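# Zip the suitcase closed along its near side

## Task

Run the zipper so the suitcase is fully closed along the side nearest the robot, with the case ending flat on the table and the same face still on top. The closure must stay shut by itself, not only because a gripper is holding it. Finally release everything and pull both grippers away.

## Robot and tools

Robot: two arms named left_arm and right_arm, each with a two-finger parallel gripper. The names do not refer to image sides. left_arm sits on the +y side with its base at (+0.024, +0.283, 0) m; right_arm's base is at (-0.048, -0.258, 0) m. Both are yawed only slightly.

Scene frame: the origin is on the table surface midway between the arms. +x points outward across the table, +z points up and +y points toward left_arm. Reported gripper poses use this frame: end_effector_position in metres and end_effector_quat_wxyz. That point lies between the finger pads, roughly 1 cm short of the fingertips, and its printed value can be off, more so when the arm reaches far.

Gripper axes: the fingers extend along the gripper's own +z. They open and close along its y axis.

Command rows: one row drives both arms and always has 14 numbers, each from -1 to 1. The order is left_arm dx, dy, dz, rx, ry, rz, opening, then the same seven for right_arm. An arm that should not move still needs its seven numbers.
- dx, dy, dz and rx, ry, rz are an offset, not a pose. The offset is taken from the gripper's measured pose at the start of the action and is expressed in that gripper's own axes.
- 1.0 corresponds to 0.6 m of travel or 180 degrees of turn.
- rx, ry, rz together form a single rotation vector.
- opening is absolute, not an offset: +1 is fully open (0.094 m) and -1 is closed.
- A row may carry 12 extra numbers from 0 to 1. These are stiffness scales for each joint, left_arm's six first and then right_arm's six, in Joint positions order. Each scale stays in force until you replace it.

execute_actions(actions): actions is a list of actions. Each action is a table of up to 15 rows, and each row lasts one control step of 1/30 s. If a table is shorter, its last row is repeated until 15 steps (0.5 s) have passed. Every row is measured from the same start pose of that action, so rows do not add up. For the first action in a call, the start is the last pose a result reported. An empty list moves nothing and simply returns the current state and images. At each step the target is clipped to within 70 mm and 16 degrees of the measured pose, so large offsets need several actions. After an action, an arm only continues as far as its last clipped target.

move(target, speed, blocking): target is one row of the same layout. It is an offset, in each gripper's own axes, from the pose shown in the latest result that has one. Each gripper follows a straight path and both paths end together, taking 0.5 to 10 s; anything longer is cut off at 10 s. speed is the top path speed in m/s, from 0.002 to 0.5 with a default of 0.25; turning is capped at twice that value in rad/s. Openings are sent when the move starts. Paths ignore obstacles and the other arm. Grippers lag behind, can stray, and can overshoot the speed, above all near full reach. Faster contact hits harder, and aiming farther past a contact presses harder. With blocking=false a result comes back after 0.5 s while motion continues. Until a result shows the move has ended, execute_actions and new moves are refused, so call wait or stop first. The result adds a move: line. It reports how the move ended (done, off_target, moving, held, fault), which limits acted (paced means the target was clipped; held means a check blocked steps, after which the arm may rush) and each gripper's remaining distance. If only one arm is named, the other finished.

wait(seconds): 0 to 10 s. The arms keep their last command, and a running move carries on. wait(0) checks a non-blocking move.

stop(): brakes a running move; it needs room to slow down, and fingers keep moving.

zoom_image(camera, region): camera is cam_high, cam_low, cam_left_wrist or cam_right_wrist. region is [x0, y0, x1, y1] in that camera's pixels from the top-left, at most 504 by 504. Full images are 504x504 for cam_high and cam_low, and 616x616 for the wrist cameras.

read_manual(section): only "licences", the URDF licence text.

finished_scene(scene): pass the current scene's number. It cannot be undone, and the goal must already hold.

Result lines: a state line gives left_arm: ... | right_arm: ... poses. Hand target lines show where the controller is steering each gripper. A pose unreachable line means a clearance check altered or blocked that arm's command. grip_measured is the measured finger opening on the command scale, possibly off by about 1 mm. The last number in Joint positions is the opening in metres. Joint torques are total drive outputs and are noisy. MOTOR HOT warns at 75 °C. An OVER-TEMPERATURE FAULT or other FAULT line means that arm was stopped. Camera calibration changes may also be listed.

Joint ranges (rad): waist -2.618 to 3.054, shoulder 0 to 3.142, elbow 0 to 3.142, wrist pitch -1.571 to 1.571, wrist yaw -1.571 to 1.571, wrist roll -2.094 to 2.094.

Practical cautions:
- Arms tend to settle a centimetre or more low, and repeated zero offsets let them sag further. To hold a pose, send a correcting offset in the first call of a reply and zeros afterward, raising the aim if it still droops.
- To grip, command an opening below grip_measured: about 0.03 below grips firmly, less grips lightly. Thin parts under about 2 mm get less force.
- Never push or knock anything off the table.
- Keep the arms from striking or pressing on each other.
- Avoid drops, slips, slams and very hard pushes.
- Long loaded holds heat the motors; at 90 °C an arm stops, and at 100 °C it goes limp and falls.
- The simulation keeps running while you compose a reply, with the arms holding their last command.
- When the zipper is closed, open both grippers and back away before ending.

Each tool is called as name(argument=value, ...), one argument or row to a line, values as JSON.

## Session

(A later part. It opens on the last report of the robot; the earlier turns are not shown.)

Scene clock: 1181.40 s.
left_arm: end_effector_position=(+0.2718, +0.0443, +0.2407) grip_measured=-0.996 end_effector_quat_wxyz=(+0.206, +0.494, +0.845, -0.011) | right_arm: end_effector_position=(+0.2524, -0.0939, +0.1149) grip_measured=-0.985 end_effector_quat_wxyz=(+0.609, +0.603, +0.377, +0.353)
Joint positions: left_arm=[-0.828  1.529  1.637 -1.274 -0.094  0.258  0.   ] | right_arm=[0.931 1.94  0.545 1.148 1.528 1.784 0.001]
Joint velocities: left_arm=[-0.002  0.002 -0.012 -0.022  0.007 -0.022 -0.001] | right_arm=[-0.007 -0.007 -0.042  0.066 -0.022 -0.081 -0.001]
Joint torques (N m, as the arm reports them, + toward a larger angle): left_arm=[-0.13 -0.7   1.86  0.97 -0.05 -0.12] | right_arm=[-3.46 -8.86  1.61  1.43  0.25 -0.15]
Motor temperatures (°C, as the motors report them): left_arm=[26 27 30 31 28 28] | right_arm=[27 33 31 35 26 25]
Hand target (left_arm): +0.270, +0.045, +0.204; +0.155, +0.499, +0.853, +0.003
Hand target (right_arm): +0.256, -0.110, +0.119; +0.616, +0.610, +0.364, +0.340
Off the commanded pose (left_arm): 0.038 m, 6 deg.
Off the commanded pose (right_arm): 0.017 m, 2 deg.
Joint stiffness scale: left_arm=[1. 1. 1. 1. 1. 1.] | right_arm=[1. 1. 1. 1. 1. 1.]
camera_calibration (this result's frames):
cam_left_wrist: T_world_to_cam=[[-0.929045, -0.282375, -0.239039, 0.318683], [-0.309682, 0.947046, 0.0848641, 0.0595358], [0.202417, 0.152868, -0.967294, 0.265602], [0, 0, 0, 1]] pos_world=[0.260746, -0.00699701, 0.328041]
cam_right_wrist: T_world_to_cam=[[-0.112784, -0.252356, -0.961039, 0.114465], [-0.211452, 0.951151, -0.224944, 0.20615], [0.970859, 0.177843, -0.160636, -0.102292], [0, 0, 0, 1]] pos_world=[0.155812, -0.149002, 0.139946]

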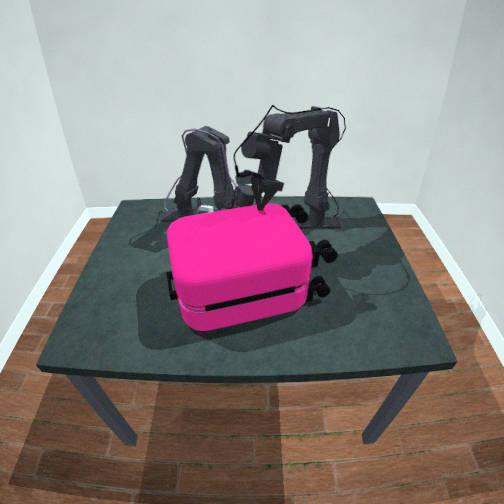

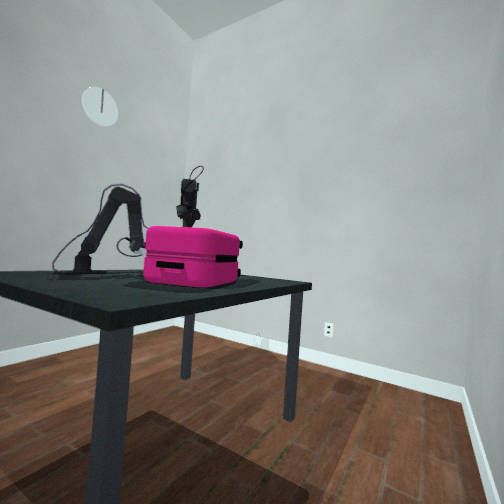

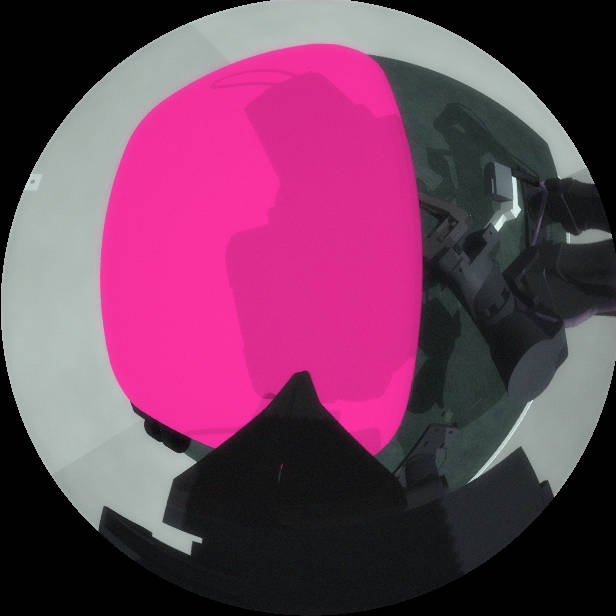

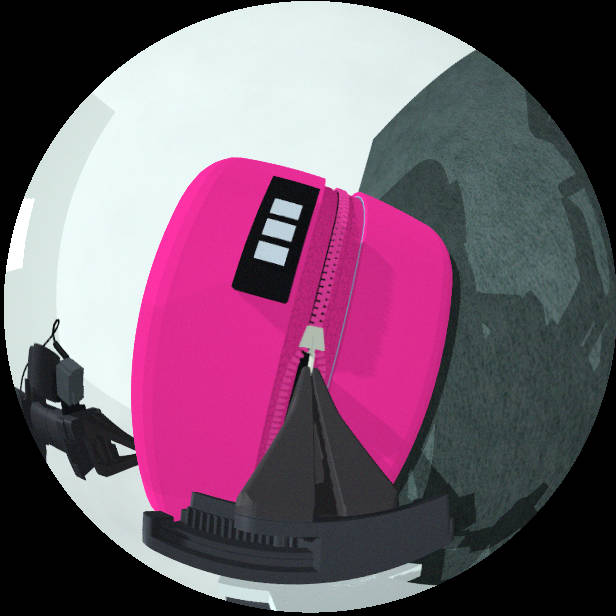

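move(
  target=[0,0,-0.02,0,0,0.5,-1,0,0.005,0,0,0,0,-1],
  speed=0.4,
)

Scene clock: 1231.83 s.
left_arm: end_effector_position=(+0.2673, +0.0480, +0.2447) grip_measured=-0.996 end_effector_quat_wxyz=(+0.149, +0.947, +0.252, +0.134) | right_arm: end_effector_position=(+0.2521, -0.0932, +0.1151) grip_measured=-0.985 end_effector_quat_wxyz=(+0.608, +0.601, +0.379, +0.354)
Joint positions: left_arm=[-0.831  1.524  1.654 -1.307 -0.094  1.818  0.   ] | right_arm=[0.933 1.94  0.542 1.158 1.525 1.775 0.001]
Joint velocities: left_arm=[ 0.027  0.012 -0.002 -0.066  0.007  0.037 -0.001] | right_arm=[-0.027  0.017  0.022 -0.022  0.007 -0.037  0.   ]
Joint torques (N m, as the arm reports them, + toward a larger angle): left_arm=[-0.1  -5.37  9.69  0.73 -0.05  0.02] | right_arm=[-0.24 -7.97  3.45  1.32  0.2  -0.08]
Motor temperatures (°C, as the motors report them): left_arm=[26 27 30 31 28 28] | right_arm=[27 34 31 35 25 25]
Hand target (left_arm): +0.268, +0.047, +0.252; +0.154, +0.946, +0.248, +0.138
Hand target (right_arm): +0.253, -0.094, +0.118; +0.609, +0.602, +0.377, +0.353
Off the commanded pose (left_arm): 0.007 m, 1 deg.
Off the commanded pose (right_arm): 0.003 m, 0 deg.
Joint stiffness scale: left_arm=[1. 1. 1. 1. 1. 1.] | right_arm=[1. 1. 1. 1. 1. 1.]
move: done
camera_calibration (this result's frames):
cam_left_wrist: T_world_to_cam=[[-0.224521, 0.937271, -0.266671, 0.07638], [0.719206, 0.344032, 0.603643, -0.318673], [0.657521, -0.0562608, -0.751333, 0.105383], [0, 0, 0, 1]] pos_world=[0.177049, 0.0439739, 0.291911]
cam_right_wrist: T_world_to_cam=[[-0.11256, -0.254001, -0.960632, 0.114474], [-0.216411, 0.949835, -0.225789, 0.206746], [0.969792, 0.182476, -0.161882, -0.101236], [0, 0, 0, 1]] pos_world=[0.155805, -0.148825, 0.14026]

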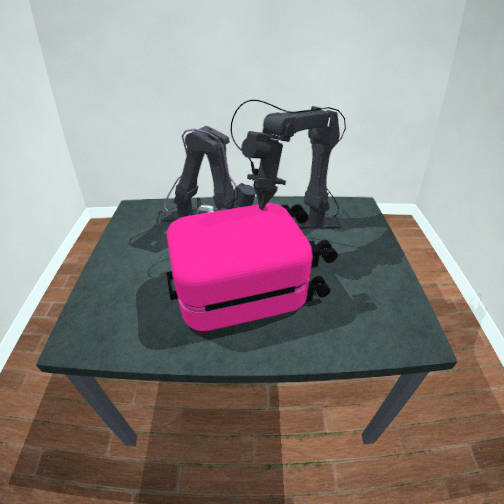

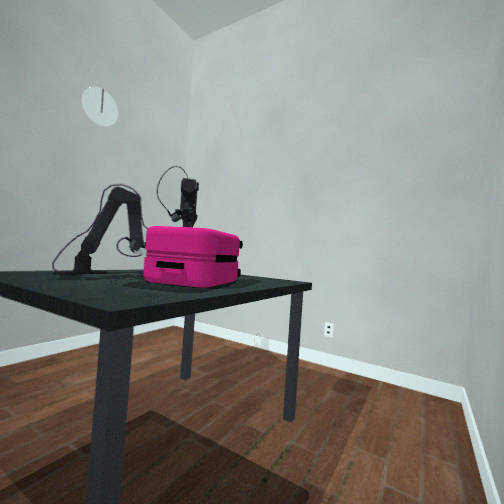

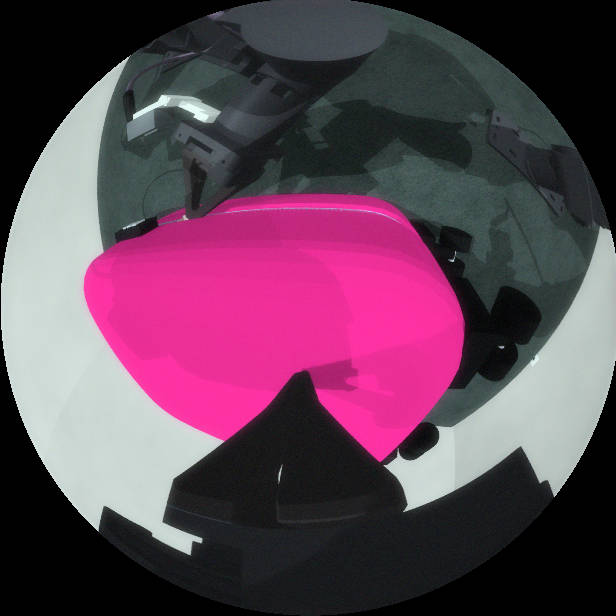

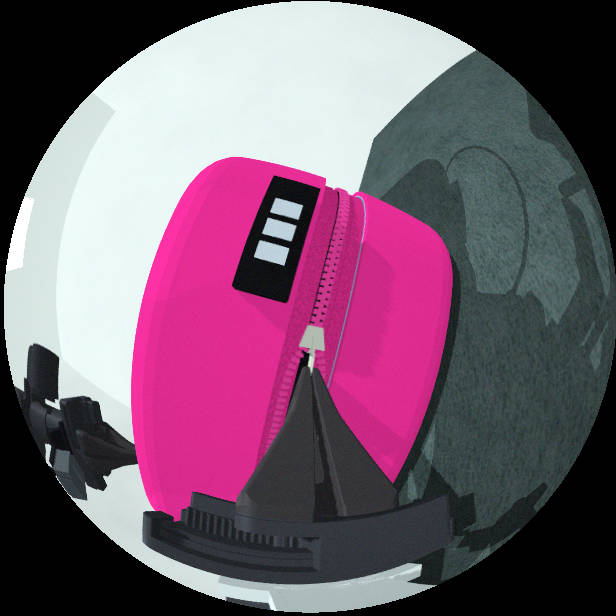

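zoom_image(
  camera="cam_left_wrist",
  region=[110, 130, 270, 260],
)

Region (110, 130, 270, 260) of cam_left_wrist's 616x616 image, scaled by 3.150, with more detail than that image has; it fills the top 410 rows of this view, and the rest is white.

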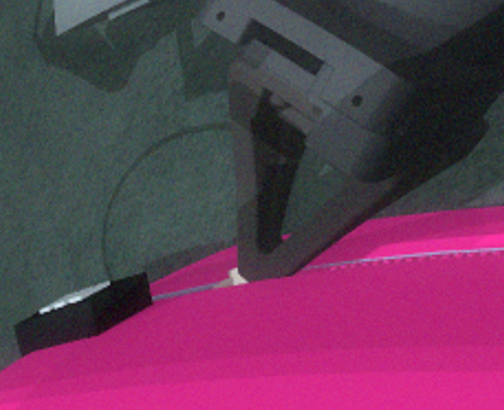

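execute_actions(
  actions=[
    [[0,0,0,0,0,0,-1,0,0.005,0,0,0,0,-0.955]],
    [[0,0,0,0,0,0,-1,-0.004,0.005,0,0,0,0,-0.955],[0,0,0,0,0,0,-1,-0.007,0.005,0,0,0,0,-0.955],[0,0,0,0,0,0,-1,-0.010,0.005,0,0,0,0,-0.955],[0,0,0,0,0,0,-1,-0.013,0.005,0,0,0,0,-0.955],[0,0,0,0,0,0,-1,-0.016,0.005,0,0,0,0,-0.955],[0,0,0,0,0,0,-1,-0.019,0.005,0,0,0,0,-0.955],[0,0,0,0,0,0,-1,-0.022,0.005,0,0,0,0,-0.955]],
  ],
)

zoom_image(
  camera="cam_left_wrist",
  region=[110, 130, 270, 260],
)

zoom_image(
  camera="cam_right_wrist",
  region=[240, 270, 400, 430],
)

Scene clock: 1251.57 s.
left_arm: end_effector_position=(+0.2672, +0.0480, +0.2446) grip_measured=-0.996 end_effector_quat_wxyz=(+0.149, +0.947, +0.250, +0.134) | right_arm: end_effector_position=(+0.2488, -0.0987, +0.1145) grip_measured=-0.956 end_effector_quat_wxyz=(+0.605, +0.600, +0.382, +0.356)
Joint positions: left_arm=[-0.831  1.524  1.654 -1.307 -0.094  1.821  0.   ] | right_arm=[0.933 1.924 0.508 1.175 1.515 1.775 0.002]
Joint velocities: left_arm=[-0.017 -0.007 -0.007 -0.007 -0.022  0.037 -0.   ] | right_arm=[-0.022  0.012 -0.007  0.022  0.037  0.007 -0.001]
Joint torques (N m, as the arm reports them, + toward a larger angle): left_arm=[-0.04 -5.64  6.88  0.86 -0.06 -0.01] | right_arm=[-0.21 -9.01  1.21  1.37  0.28 -0.1 ]
Motor temperatures (°C, as the motors report them): left_arm=[26 28 31 31 28 28] | right_arm=[27 33 31 35 25 25]
Hand target (left_arm): +0.267, +0.048, +0.245; +0.149, +0.947, +0.250, +0.134
Hand target (right_arm): +0.246, -0.105, +0.119; +0.608, +0.602, +0.379, +0.353
Off the commanded pose (left_arm): 0.000 m, 0 deg.
Off the commanded pose (right_arm): 0.008 m, 1 deg.
Joint stiffness scale: left_arm=[1. 1. 1. 1. 1. 1.] | right_arm=[1. 1. 1. 1. 1. 1.]
camera_calibration (this result's frames):
cam_left_wrist: T_world_to_cam=[[-0.221784, 0.938239, -0.265557, 0.0752466], [0.719927, 0.341238, 0.604369, -0.318867], [0.657661, -0.0571425, -0.751144, 0.105357], [0, 0, 0, 1]] pos_world=[0.17696, 0.0442305, 0.291834]
cam_right_wrist: T_world_to_cam=[[-0.111873, -0.253625, -0.960811, 0.112089], [-0.226337, 0.947971, -0.223882, 0.213146], [0.967603, 0.192421, -0.163457, -0.0954619], [0, 0, 0, 1]] pos_world=[0.153152, -0.155259, 0.139812]

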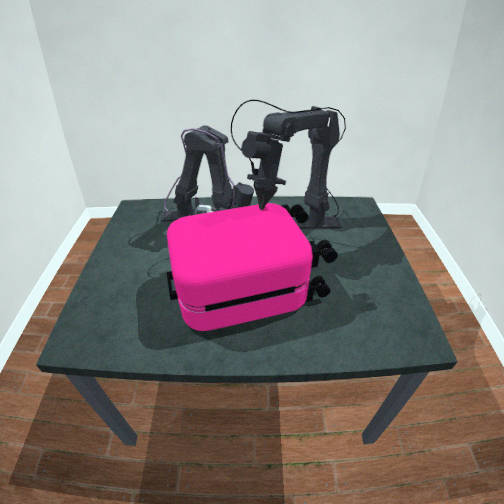

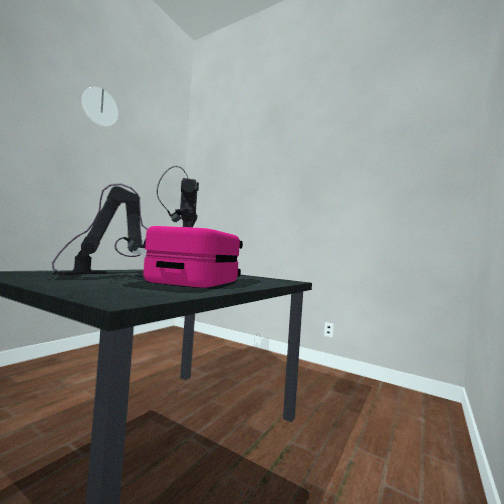

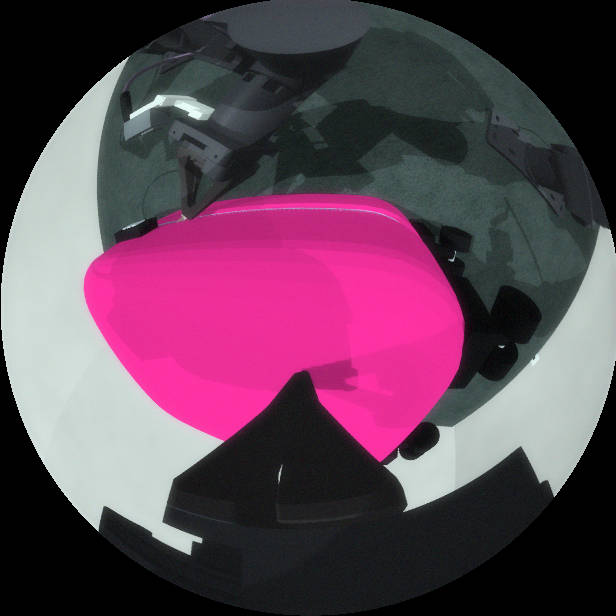

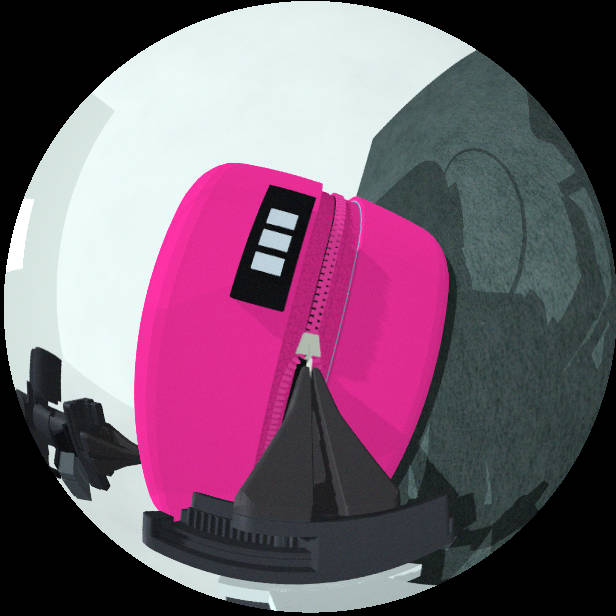

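Region (110, 130, 270, 260) of cam_left_wrist's 616x616 image, scaled by 3.150, with more detail than that image has; it fills the top 410 rows of this view, and the rest is white.

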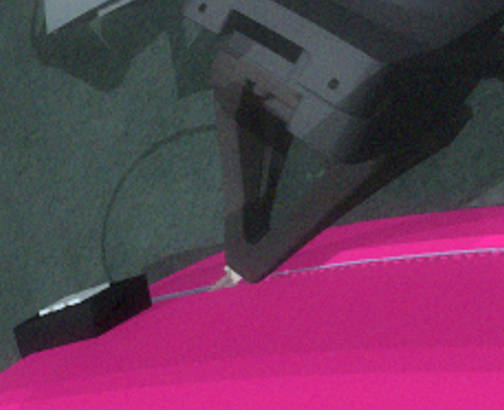

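Region (240, 270, 400, 430) of cam_right_wrist's 616x616 image, scaled by 3.150, with more detail than that image has.

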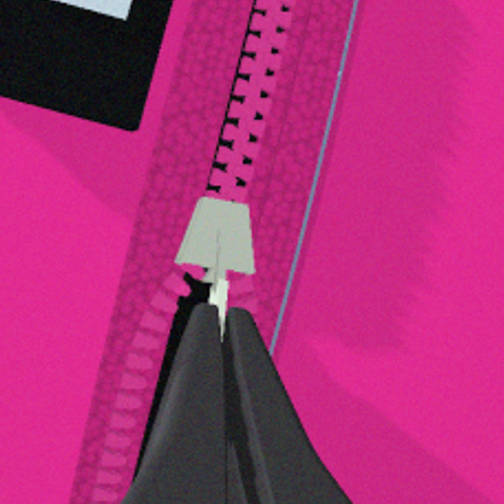

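execute_actions(
  actions=[
    [[0,0,0,0,0,0,-1,-0.012,0.010,0,0,0,0,-0.955],[0,0,0,0,0,0,-1,-0.015,0.011,0,0,0,0,-0.955],[0,0,0,0,0,0,-1,-0.018,0.012,0,0,0,0,-0.955],[0,0,0,0,0,0,-1,-0.021,0.013,0,0,0,0,-0.955]],
  ],
)

zoom_image(
  camera="cam_left_wrist",
  region=[140, 170, 240, 250],
)

zoom_image(
  camera="cam_right_wrist",
  region=[240, 270, 400, 430],
)

Scene clock: 1258.87 s.
left_arm: end_effector_position=(+0.2672, +0.0480, +0.2446) grip_measured=-0.996 end_effector_quat_wxyz=(+0.149, +0.947, +0.250, +0.134) | right_arm: end_effector_position=(+0.2449, -0.1053, +0.1176) grip_measured=-0.956 end_effector_quat_wxyz=(+0.605, +0.600, +0.383, +0.357)
Joint positions: left_arm=[-0.831  1.524  1.654 -1.307 -0.094  1.821  0.   ] | right_arm=[0.933 1.889 0.475 1.176 1.512 1.773 0.002]
Joint velocities: left_arm=[-0.027 -0.032 -0.012 -0.125 -0.007  0.007 -0.   ] | right_arm=[-0.007  0.012 -0.012 -0.007  0.022 -0.007 -0.   ]
Joint torques (N m, as the arm reports them, + toward a larger angle): left_arm=[-0.02 -5.53  6.85  0.86 -0.07 -0.03] | right_arm=[-0.3  -9.14  1.74  1.35  0.16 -0.16]
Motor temperatures (°C, as the motors report them): left_arm=[26 28 31 31 28 28] | right_arm=[27 34 31 35 25 25]
Hand target (left_arm): +0.267, +0.048, +0.245; +0.149, +0.947, +0.250, +0.134
Hand target (right_arm): +0.244, -0.109, +0.123; +0.605, +0.600, +0.382, +0.357
Off the commanded pose (left_arm): 0.000 m, 0 deg.
Off the commanded pose (right_arm): 0.007 m, 0 deg.
Joint stiffness scale: left_arm=[1. 1. 1. 1. 1. 1.] | right_arm=[1. 1. 1. 1. 1. 1.]
camera_calibration (this result's frames):
cam_left_wrist: T_world_to_cam=[[-0.221784, 0.938239, -0.265557, 0.0752466], [0.719927, 0.341238, 0.604369, -0.318867], [0.657661, -0.0571425, -0.751144, 0.105357], [0, 0, 0, 1]] pos_world=[0.17696, 0.0442305, 0.291834]
cam_right_wrist: T_world_to_cam=[[-0.111624, -0.25366, -0.960831, 0.112894], [-0.22929, 0.947359, -0.223466, 0.21989], [0.966936, 0.195365, -0.16391, -0.089363], [0, 0, 0, 1]] pos_world=[0.149429, -0.16222, 0.142962]

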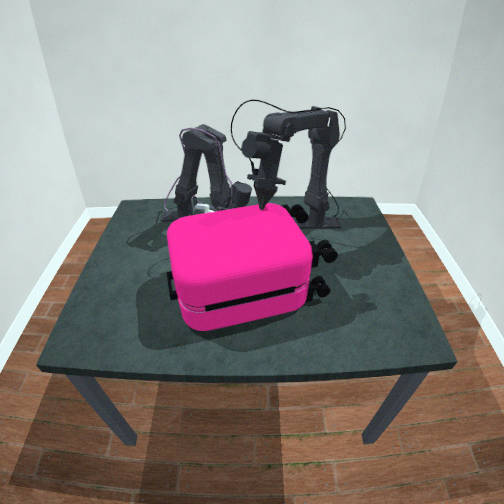

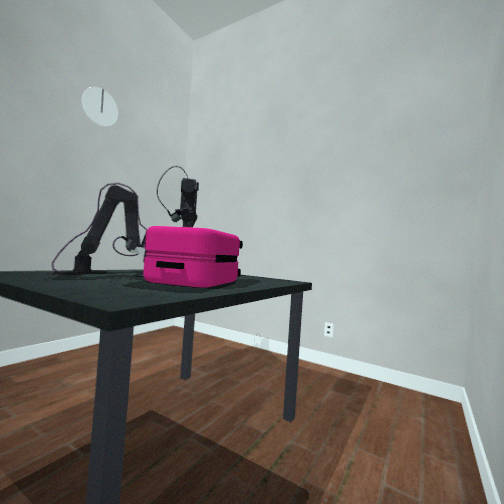

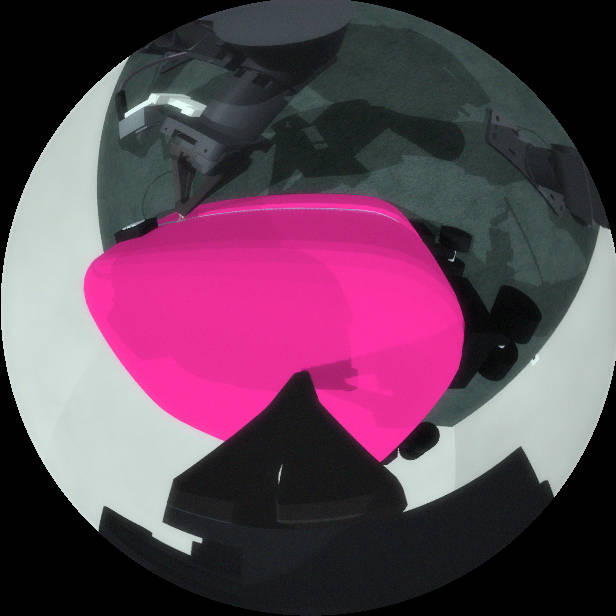

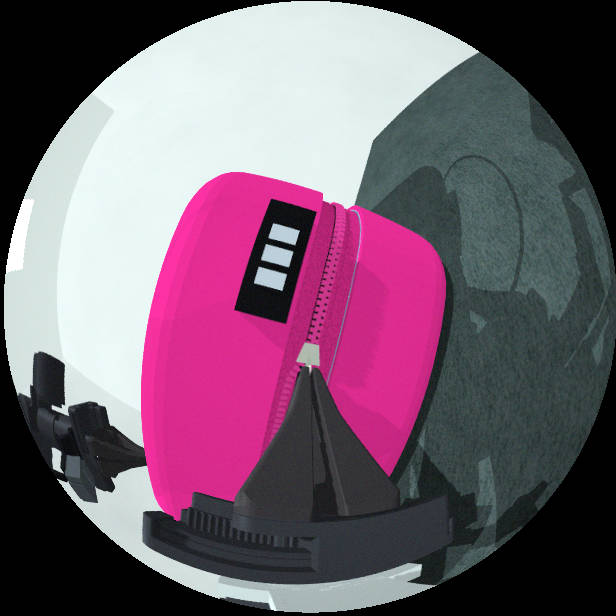

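Region (140, 170, 240, 250) of cam_left_wrist's 616x616 image, scaled by 5.040, with more detail than that image has; it fills the top 403 rows of this view, and the rest is white.

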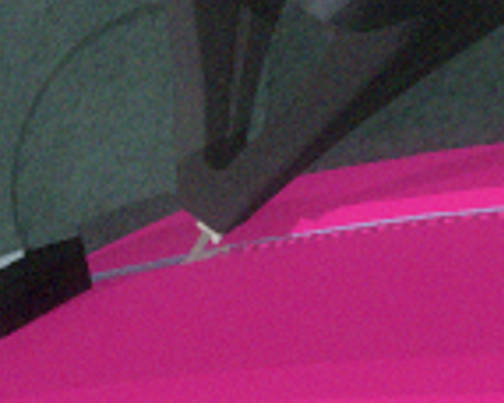

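Region (240, 270, 400, 430) of cam_right_wrist's 616x616 image, scaled by 3.150, with more detail than that image has.

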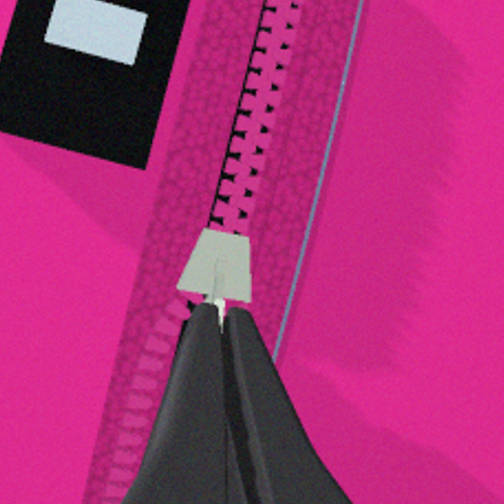

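execute_actions(
  actions=[
    [[-0.004,-0.007,0.02,0.01,-0.003,0,-1,0,0.003,0,0,0,0,-1],[-0.006,-0.01,0.03,0.016,-0.005,0,-1,0,0.003,0,0,0,0,-1],[-0.008,-0.013,0.04,0.022,-0.006,0,-1,0,0.003,0,0,0,0,-1],[-0.01,-0.017,0.05,0.027,-0.008,0,-1,0,0.003,0,0,0,0,-1],[-0.012,-0.02,0.06,0.033,-0.0095,0,-1,0,0.003,0,0,0,0,-1]],
    [[-0.012,-0.02,0.058,0.033,-0.0095,0,-1,0.004,0.003,-0.004,0,0.003,0,-1],[-0.012,-0.02,0.058,0.033,-0.0095,0,-1,0.008,0.003,-0.007,0,0.006,0,-1],[-0.012,-0.02,0.058,0.033,-0.0095,0,-1,0.012,0.003,-0.01,0,0.009,0,-1],[-0.012,-0.02,0.058,0.033,-0.0095,0,-1,0.016,0.003,-0.014,0,0.012,0,-1],[-0.012,-0.02,0.058,0.033,-0.0095,0,-1,0.02,0.003,-0.017,0,0.015,0,-1],[-0.012,-0.02,0.058,0.033,-0.0095,0,-1,0.024,0.003,-0.02,0,0.018,0,-1],[-0.012,-0.02,0.058,0.033,-0.0095,0,-1,0.028,0.003,-0.024,0,0.02,0,-1]],
  ],
)

zoom_image(
  camera="cam_left_wrist",
  region=[140, 170, 240, 250],
)

zoom_image(
  camera="cam_right_wrist",
  region=[240, 270, 400, 430],
)

Scene clock: 1280.33 s.
left_arm: end_effector_position=(+0.2673, +0.0480, +0.2415) grip_measured=-0.996 end_effector_quat_wxyz=(+0.148, +0.947, +0.254, +0.133) | right_arm: end_effector_position=(+0.2428, -0.1046, +0.1168) grip_measured=-0.984 end_effector_quat_wxyz=(+0.606, +0.598, +0.385, +0.355)
Joint positions: left_arm=[-0.831  1.524  1.642 -1.299 -0.094  1.814  0.   ] | right_arm=[0.941 1.889 0.475 1.16  1.521 1.782 0.001]
Joint velocities: left_arm=[-0.007  0.002 -0.002 -0.007 -0.022 -0.007 -0.   ] | right_arm=[-0.017 -0.007 -0.002  0.007  0.007 -0.007 -0.   ]
Joint torques (N m, as the arm reports them, + toward a larger angle): left_arm=[-0.18 -0.81  1.16  0.93 -0.03 -0.1 ] | right_arm=[ 3.94 -6.74  4.99  1.27 -0.07 -0.03]
Motor temperatures (°C, as the motors report them): left_arm=[26 28 31 31 28 28] | right_arm=[27 34 31 35 25 25]
Hand target (left_arm): +0.265, +0.049, +0.205; +0.101, +0.955, +0.256, +0.106
Hand target (right_arm): +0.239, -0.084, +0.119; +0.592, +0.588, +0.403, +0.376
Off the commanded pose (left_arm): 0.038 m, 6 deg.
Off the commanded pose (right_arm): 0.021 m, 4 deg.
Joint stiffness scale: left_arm=[1. 1. 1. 1. 1. 1.] | right_arm=[1. 1. 1. 1. 1. 1.]
camera_calibration (this result's frames):
cam_left_wrist: T_world_to_cam=[[-0.229204, 0.936921, -0.263903, 0.0761318], [0.720292, 0.345617, 0.601439, -0.316567], [0.65471, -0.052235, -0.754073, 0.104178], [0, 0, 0, 1]] pos_world=[0.177264, 0.0435231, 0.289045]
cam_right_wrist: T_world_to_cam=[[-0.113964, -0.260796, -0.958644, 0.111569], [-0.229235, 0.945795, -0.230049, 0.219078], [0.966676, 0.193538, -0.16757, -0.0872733], [0, 0, 0, 1]] pos_world=[0.1473, -0.161215, 0.14273]

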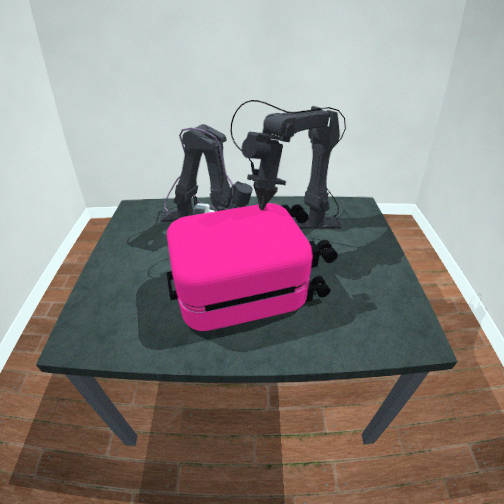

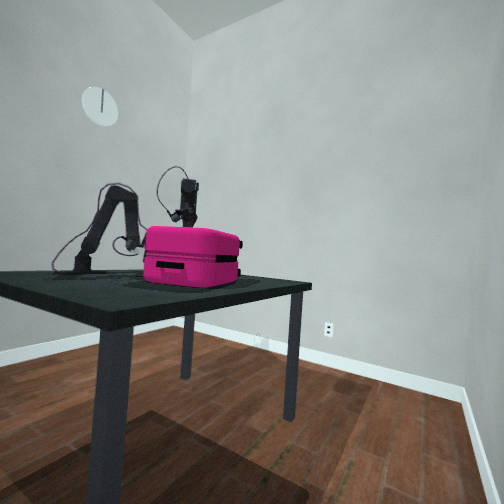

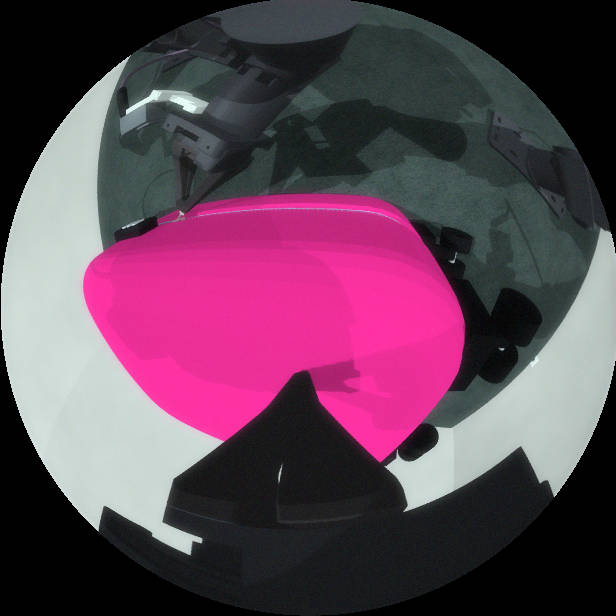

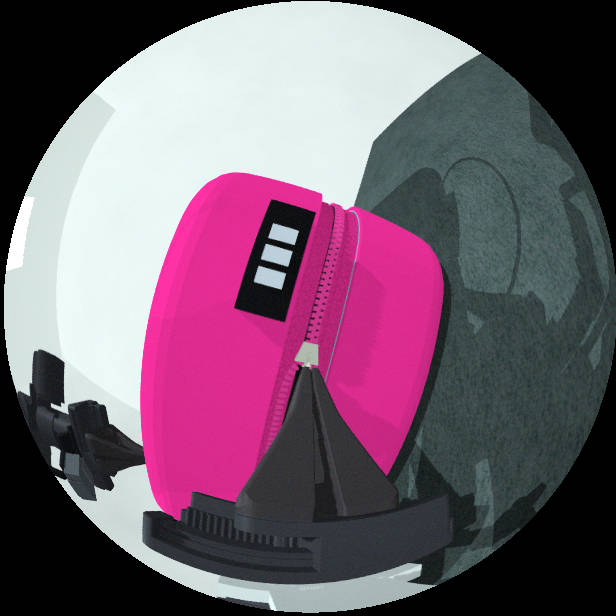

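Region (140, 170, 240, 250) of cam_left_wrist's 616x616 image, scaled by 5.040, with more detail than that image has; it fills the top 403 rows of this view, and the rest is white.

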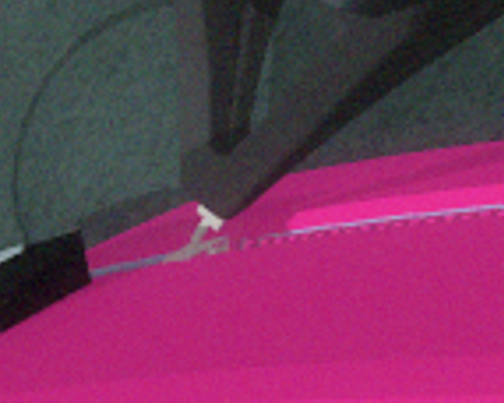

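Region (240, 270, 400, 430) of cam_right_wrist's 616x616 image, scaled by 3.150, with more detail than that image has.

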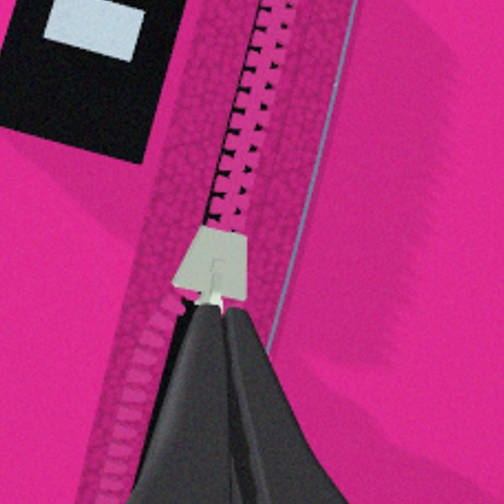

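execute_actions(
  actions=[
    [[-0.012,-0.02,0.058,0.033,-0.0095,0,-1,0.03,0.004,-0.02,0,0.02,0,-1],[-0.012,-0.02,0.058,0.033,-0.0095,0,-1,0.034,0.005,-0.02,0,0.02,0,-1],[-0.012,-0.02,0.058,0.033,-0.0095,0,-1,0.038,0.006,-0.02,0,0.02,0,-1],[-0.012,-0.02,0.058,0.033,-0.0095,0,-1,0.042,0.006,-0.02,0,0.02,0,-1],[-0.012,-0.02,0.058,0.033,-0.0095,0,-1,0.046,0.007,-0.02,0,0.02,0,-1],[-0.012,-0.02,0.058,0.033,-0.0095,0,-1,0.05,0.007,-0.02,0,0.02,0,-1],[-0.012,-0.02,0.058,0.033,-0.0095,0,-1,0.054,0.008,-0.02,0,0.02,0,-1],[-0.012,-0.02,0.058,0.033,-0.0095,0,-1,0.058,0.008,-0.02,0,0.02,0,-1]],
  ],
)

zoom_image(
  camera="cam_left_wrist",
  region=[140, 170, 240, 250],
)

Scene clock: 1298.53 s.
left_arm: end_effector_position=(+0.2674, +0.0484, +0.2411) grip_measured=-0.996 end_effector_quat_wxyz=(+0.147, +0.946, +0.255, +0.133) | right_arm: end_effector_position=(+0.2448, -0.1015, +0.1167) grip_measured=-0.984 end_effector_quat_wxyz=(+0.621, +0.599, +0.378, +0.337)
Joint positions: left_arm=[-0.831  1.524  1.641 -1.299 -0.097  1.811  0.   ] | right_arm=[0.941 1.918 0.523 1.122 1.564 1.779 0.001]
Joint velocities: left_arm=[ 0.027 -0.017  0.002  0.051 -0.007  0.007  0.001] | right_arm=[ 0.002  0.012  0.002  0.051 -0.007 -0.037 -0.   ]
Joint torques (N m, as the arm reports them, + toward a larger angle): left_arm=[-0.08 -0.82  1.38  0.95 -0.01 -0.07] | right_arm=[ 4.4  -6.6   7.23  1.4  -0.56 -0.11]
Motor temperatures (°C, as the motors report them): left_arm=[26 27 30 31 28 28] | right_arm=[27 33 31 34 25 25]
Hand target (left_arm): +0.265, +0.049, +0.205; +0.102, +0.955, +0.258, +0.106
Hand target (right_arm): +0.246, -0.069, +0.120; +0.594, +0.587, +0.404, +0.373
Off the commanded pose (left_arm): 0.037 m, 6 deg.
Off the commanded pose (right_arm): 0.034 m, 6 deg.
Joint stiffness scale: left_arm=[1. 1. 1. 1. 1. 1.] | right_arm=[1. 1. 1. 1. 1. 1.]
camera_calibration (this result's frames):
cam_left_wrist: T_world_to_cam=[[-0.232966, 0.936295, -0.262829, 0.0764797], [0.718865, 0.347819, 0.601876, -0.31646], [0.65495, -0.048722, -0.7541, 0.103597], [0, 0, 0, 1]] pos_world=[0.177458, 0.0435108, 0.288693]
cam_right_wrist: T_world_to_cam=[[-0.126431, -0.279839, -0.951686, 0.112827], [-0.190147, 0.948431, -0.253621, 0.210047], [0.973581, 0.148895, -0.173121, -0.0954004], [0, 0, 0, 1]] pos_world=[0.147085, -0.153437, 0.144132]

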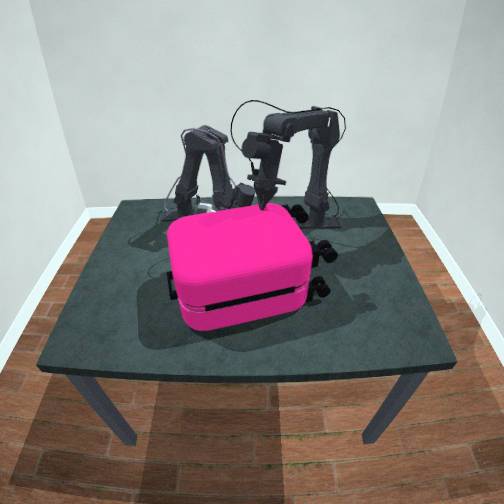

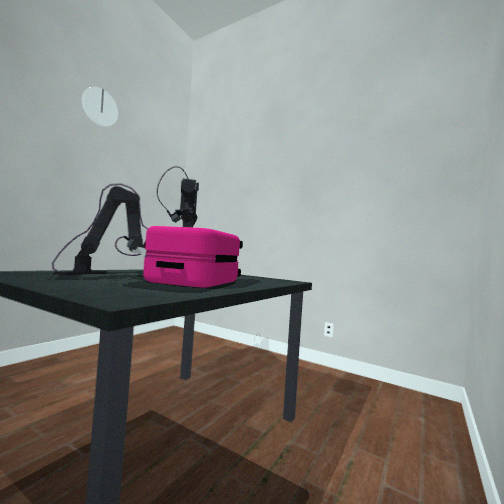

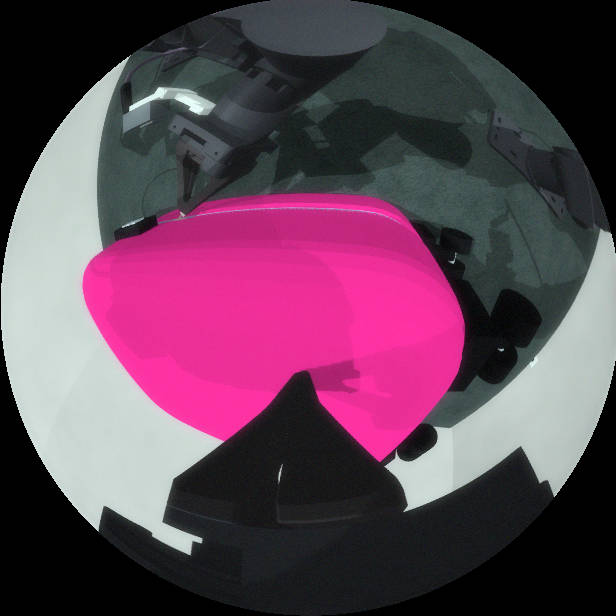

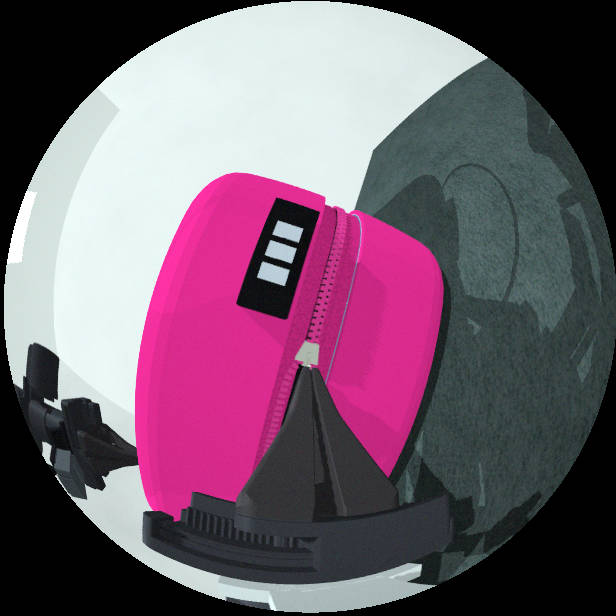

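Region (140, 170, 240, 250) of cam_left_wrist's 616x616 image, scaled by 5.040, with more detail than that image has; it fills the top 403 rows of this view, and the rest is white.

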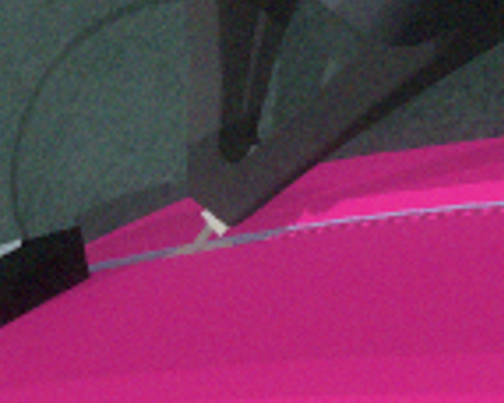

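execute_actions(
  actions=[
    [[-0.012,-0.02,0.058,0.033,-0.0095,0,-1,0.052,0.008,-0.022,0,0.035,0.008,-1],[-0.012,-0.02,0.058,0.033,-0.0095,0,-1,0.056,0.008,-0.023,0,0.035,0.008,-1],[-0.012,-0.02,0.058,0.033,-0.0095,0,-1,0.06,0.009,-0.024,0,0.035,0.008,-1],[-0.012,-0.02,0.058,0.033,-0.0095,0,-1,0.064,0.009,-0.025,0,0.035,0.008,-1],[-0.012,-0.02,0.058,0.033,-0.0095,0,-1,0.068,0.01,-0.026,0,0.035,0.008,-1],[-0.012,-0.02,0.058,0.033,-0.0095,0,-1,0.072,0.01,-0.027,0,0.035,0.008,-1],[-0.012,-0.02,0.058,0.033,-0.0095,0,-1,0.076,0.011,-0.028,0,0.035,0.008,-1],[-0.012,-0.02,0.058,0.033,-0.0095,0,-1,0.08,0.011,-0.029,0,0.035,0.008,-1]],
  ],
)

zoom_image(
  camera="cam_left_wrist",
  region=[140, 170, 240, 250],
)

zoom_image(
  camera="cam_right_wrist",
  region=[240, 270, 400, 430],
)

Scene clock: 1307.50 s.
left_arm: end_effector_position=(+0.2681, +0.0501, +0.2410) grip_measured=-0.996 end_effector_quat_wxyz=(+0.144, +0.946, +0.258, +0.136) | right_arm: end_effector_position=(+0.2499, -0.0925, +0.1156) grip_measured=-0.984 end_effector_quat_wxyz=(+0.625, +0.598, +0.377, +0.331)
Joint positions: left_arm=[-0.831  1.524  1.641 -1.303 -0.106  1.808  0.   ] | right_arm=[0.941 1.95  0.574 1.093 1.574 1.779 0.001]
Joint velocities: left_arm=[-0.012 -0.002  0.002 -0.051 -0.022  0.022 -0.   ] | right_arm=[-0.002 -0.002  0.002  0.022 -0.081 -0.007 -0.   ]
Joint torques (N m, as the arm reports them, + toward a larger angle): left_arm=[-0.13 -0.75  1.15  0.99  0.07 -0.12] | right_arm=[ 5.45 -6.54  8.86  1.35 -0.57 -0.09]
Motor temperatures (°C, as the motors report them): left_arm=[26 27 30 31 28 28] | right_arm=[27 33 31 34 25 25]
Hand target (left_arm): +0.265, +0.049, +0.205; +0.101, +0.954, +0.260, +0.106
Hand target (right_arm): +0.250, -0.053, +0.120; +0.593, +0.586, +0.405, +0.376
Off the commanded pose (left_arm): 0.037 m, 6 deg.
Off the commanded pose (right_arm): 0.042 m, 7 deg.
Joint stiffness scale: left_arm=[1. 1. 1. 1. 1. 1.] | right_arm=[1. 1. 1. 1. 1. 1.]
camera_calibration (this result's frames):
cam_left_wrist: T_world_to_cam=[[-0.237983, 0.936712, -0.256776, 0.0748265], [0.714721, 0.347907, 0.606742, -0.317466], [0.657677, -0.0391289, -0.752284, 0.101506], [0, 0, 0, 1]] pos_world=[0.177949, 0.0443294, 0.288195]
cam_right_wrist: T_world_to_cam=[[-0.131385, -0.287769, -0.948645, 0.115102], [-0.18134, 0.94777, -0.262389, 0.200981], [0.974604, 0.137554, -0.176707, -0.102795], [0, 0, 0, 1]] pos_world=[0.151753, -0.143221, 0.143762]

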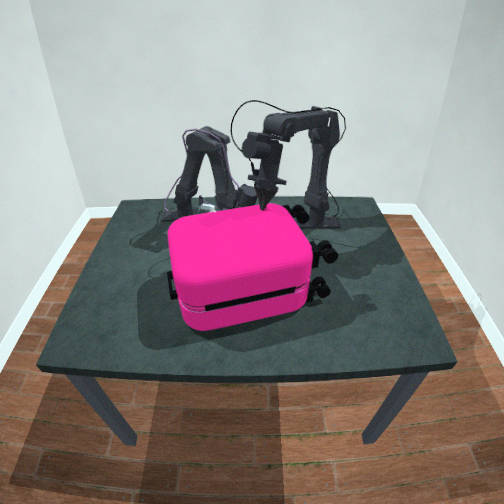

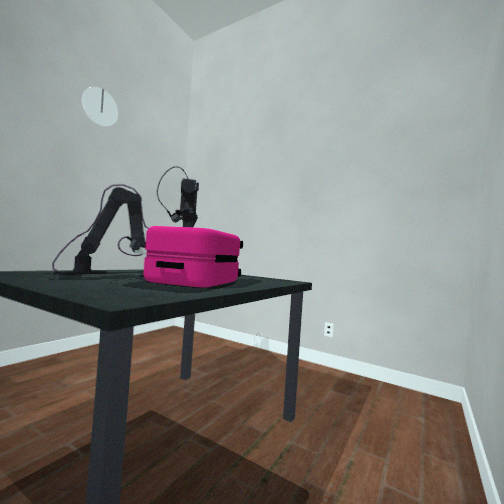

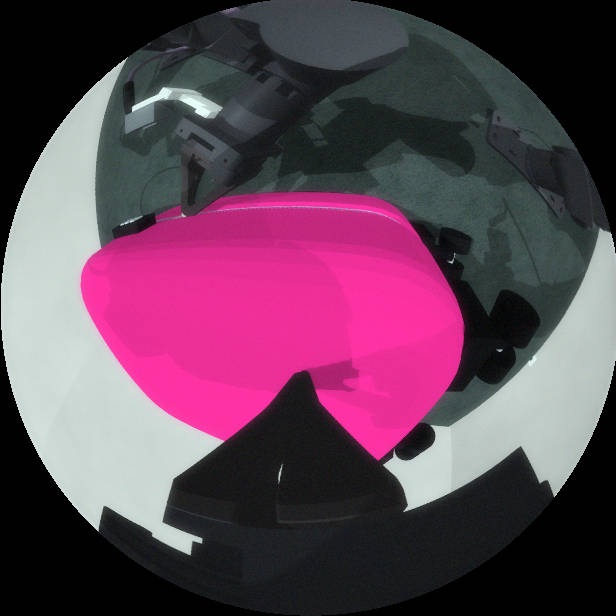

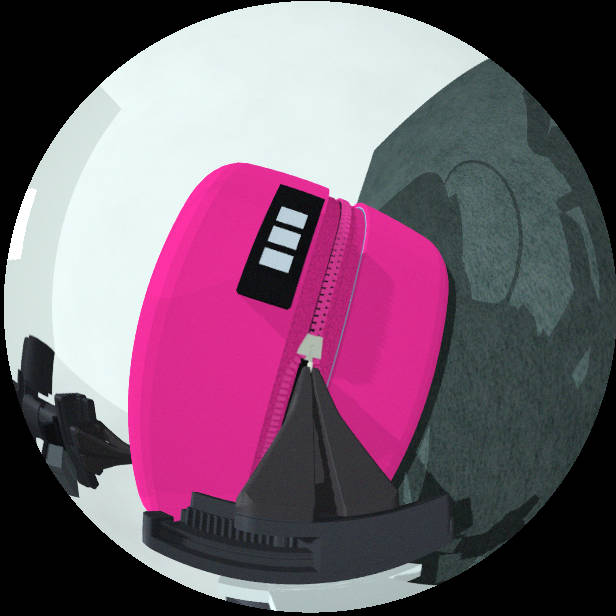

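Region (140, 170, 240, 250) of cam_left_wrist's 616x616 image, scaled by 5.040, with more detail than that image has; it fills the top 403 rows of this view, and the rest is white.

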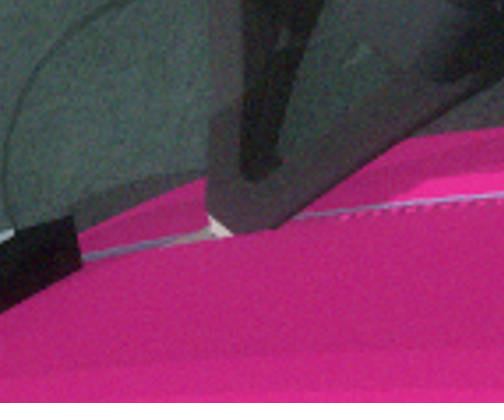

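Region (240, 270, 400, 430) of cam_right_wrist's 616x616 image, scaled by 3.150, with more detail than that image has.

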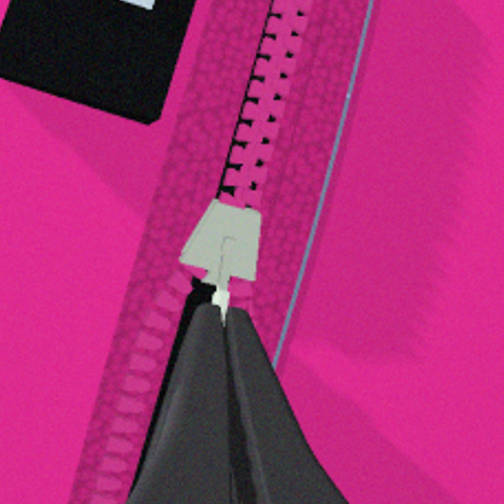

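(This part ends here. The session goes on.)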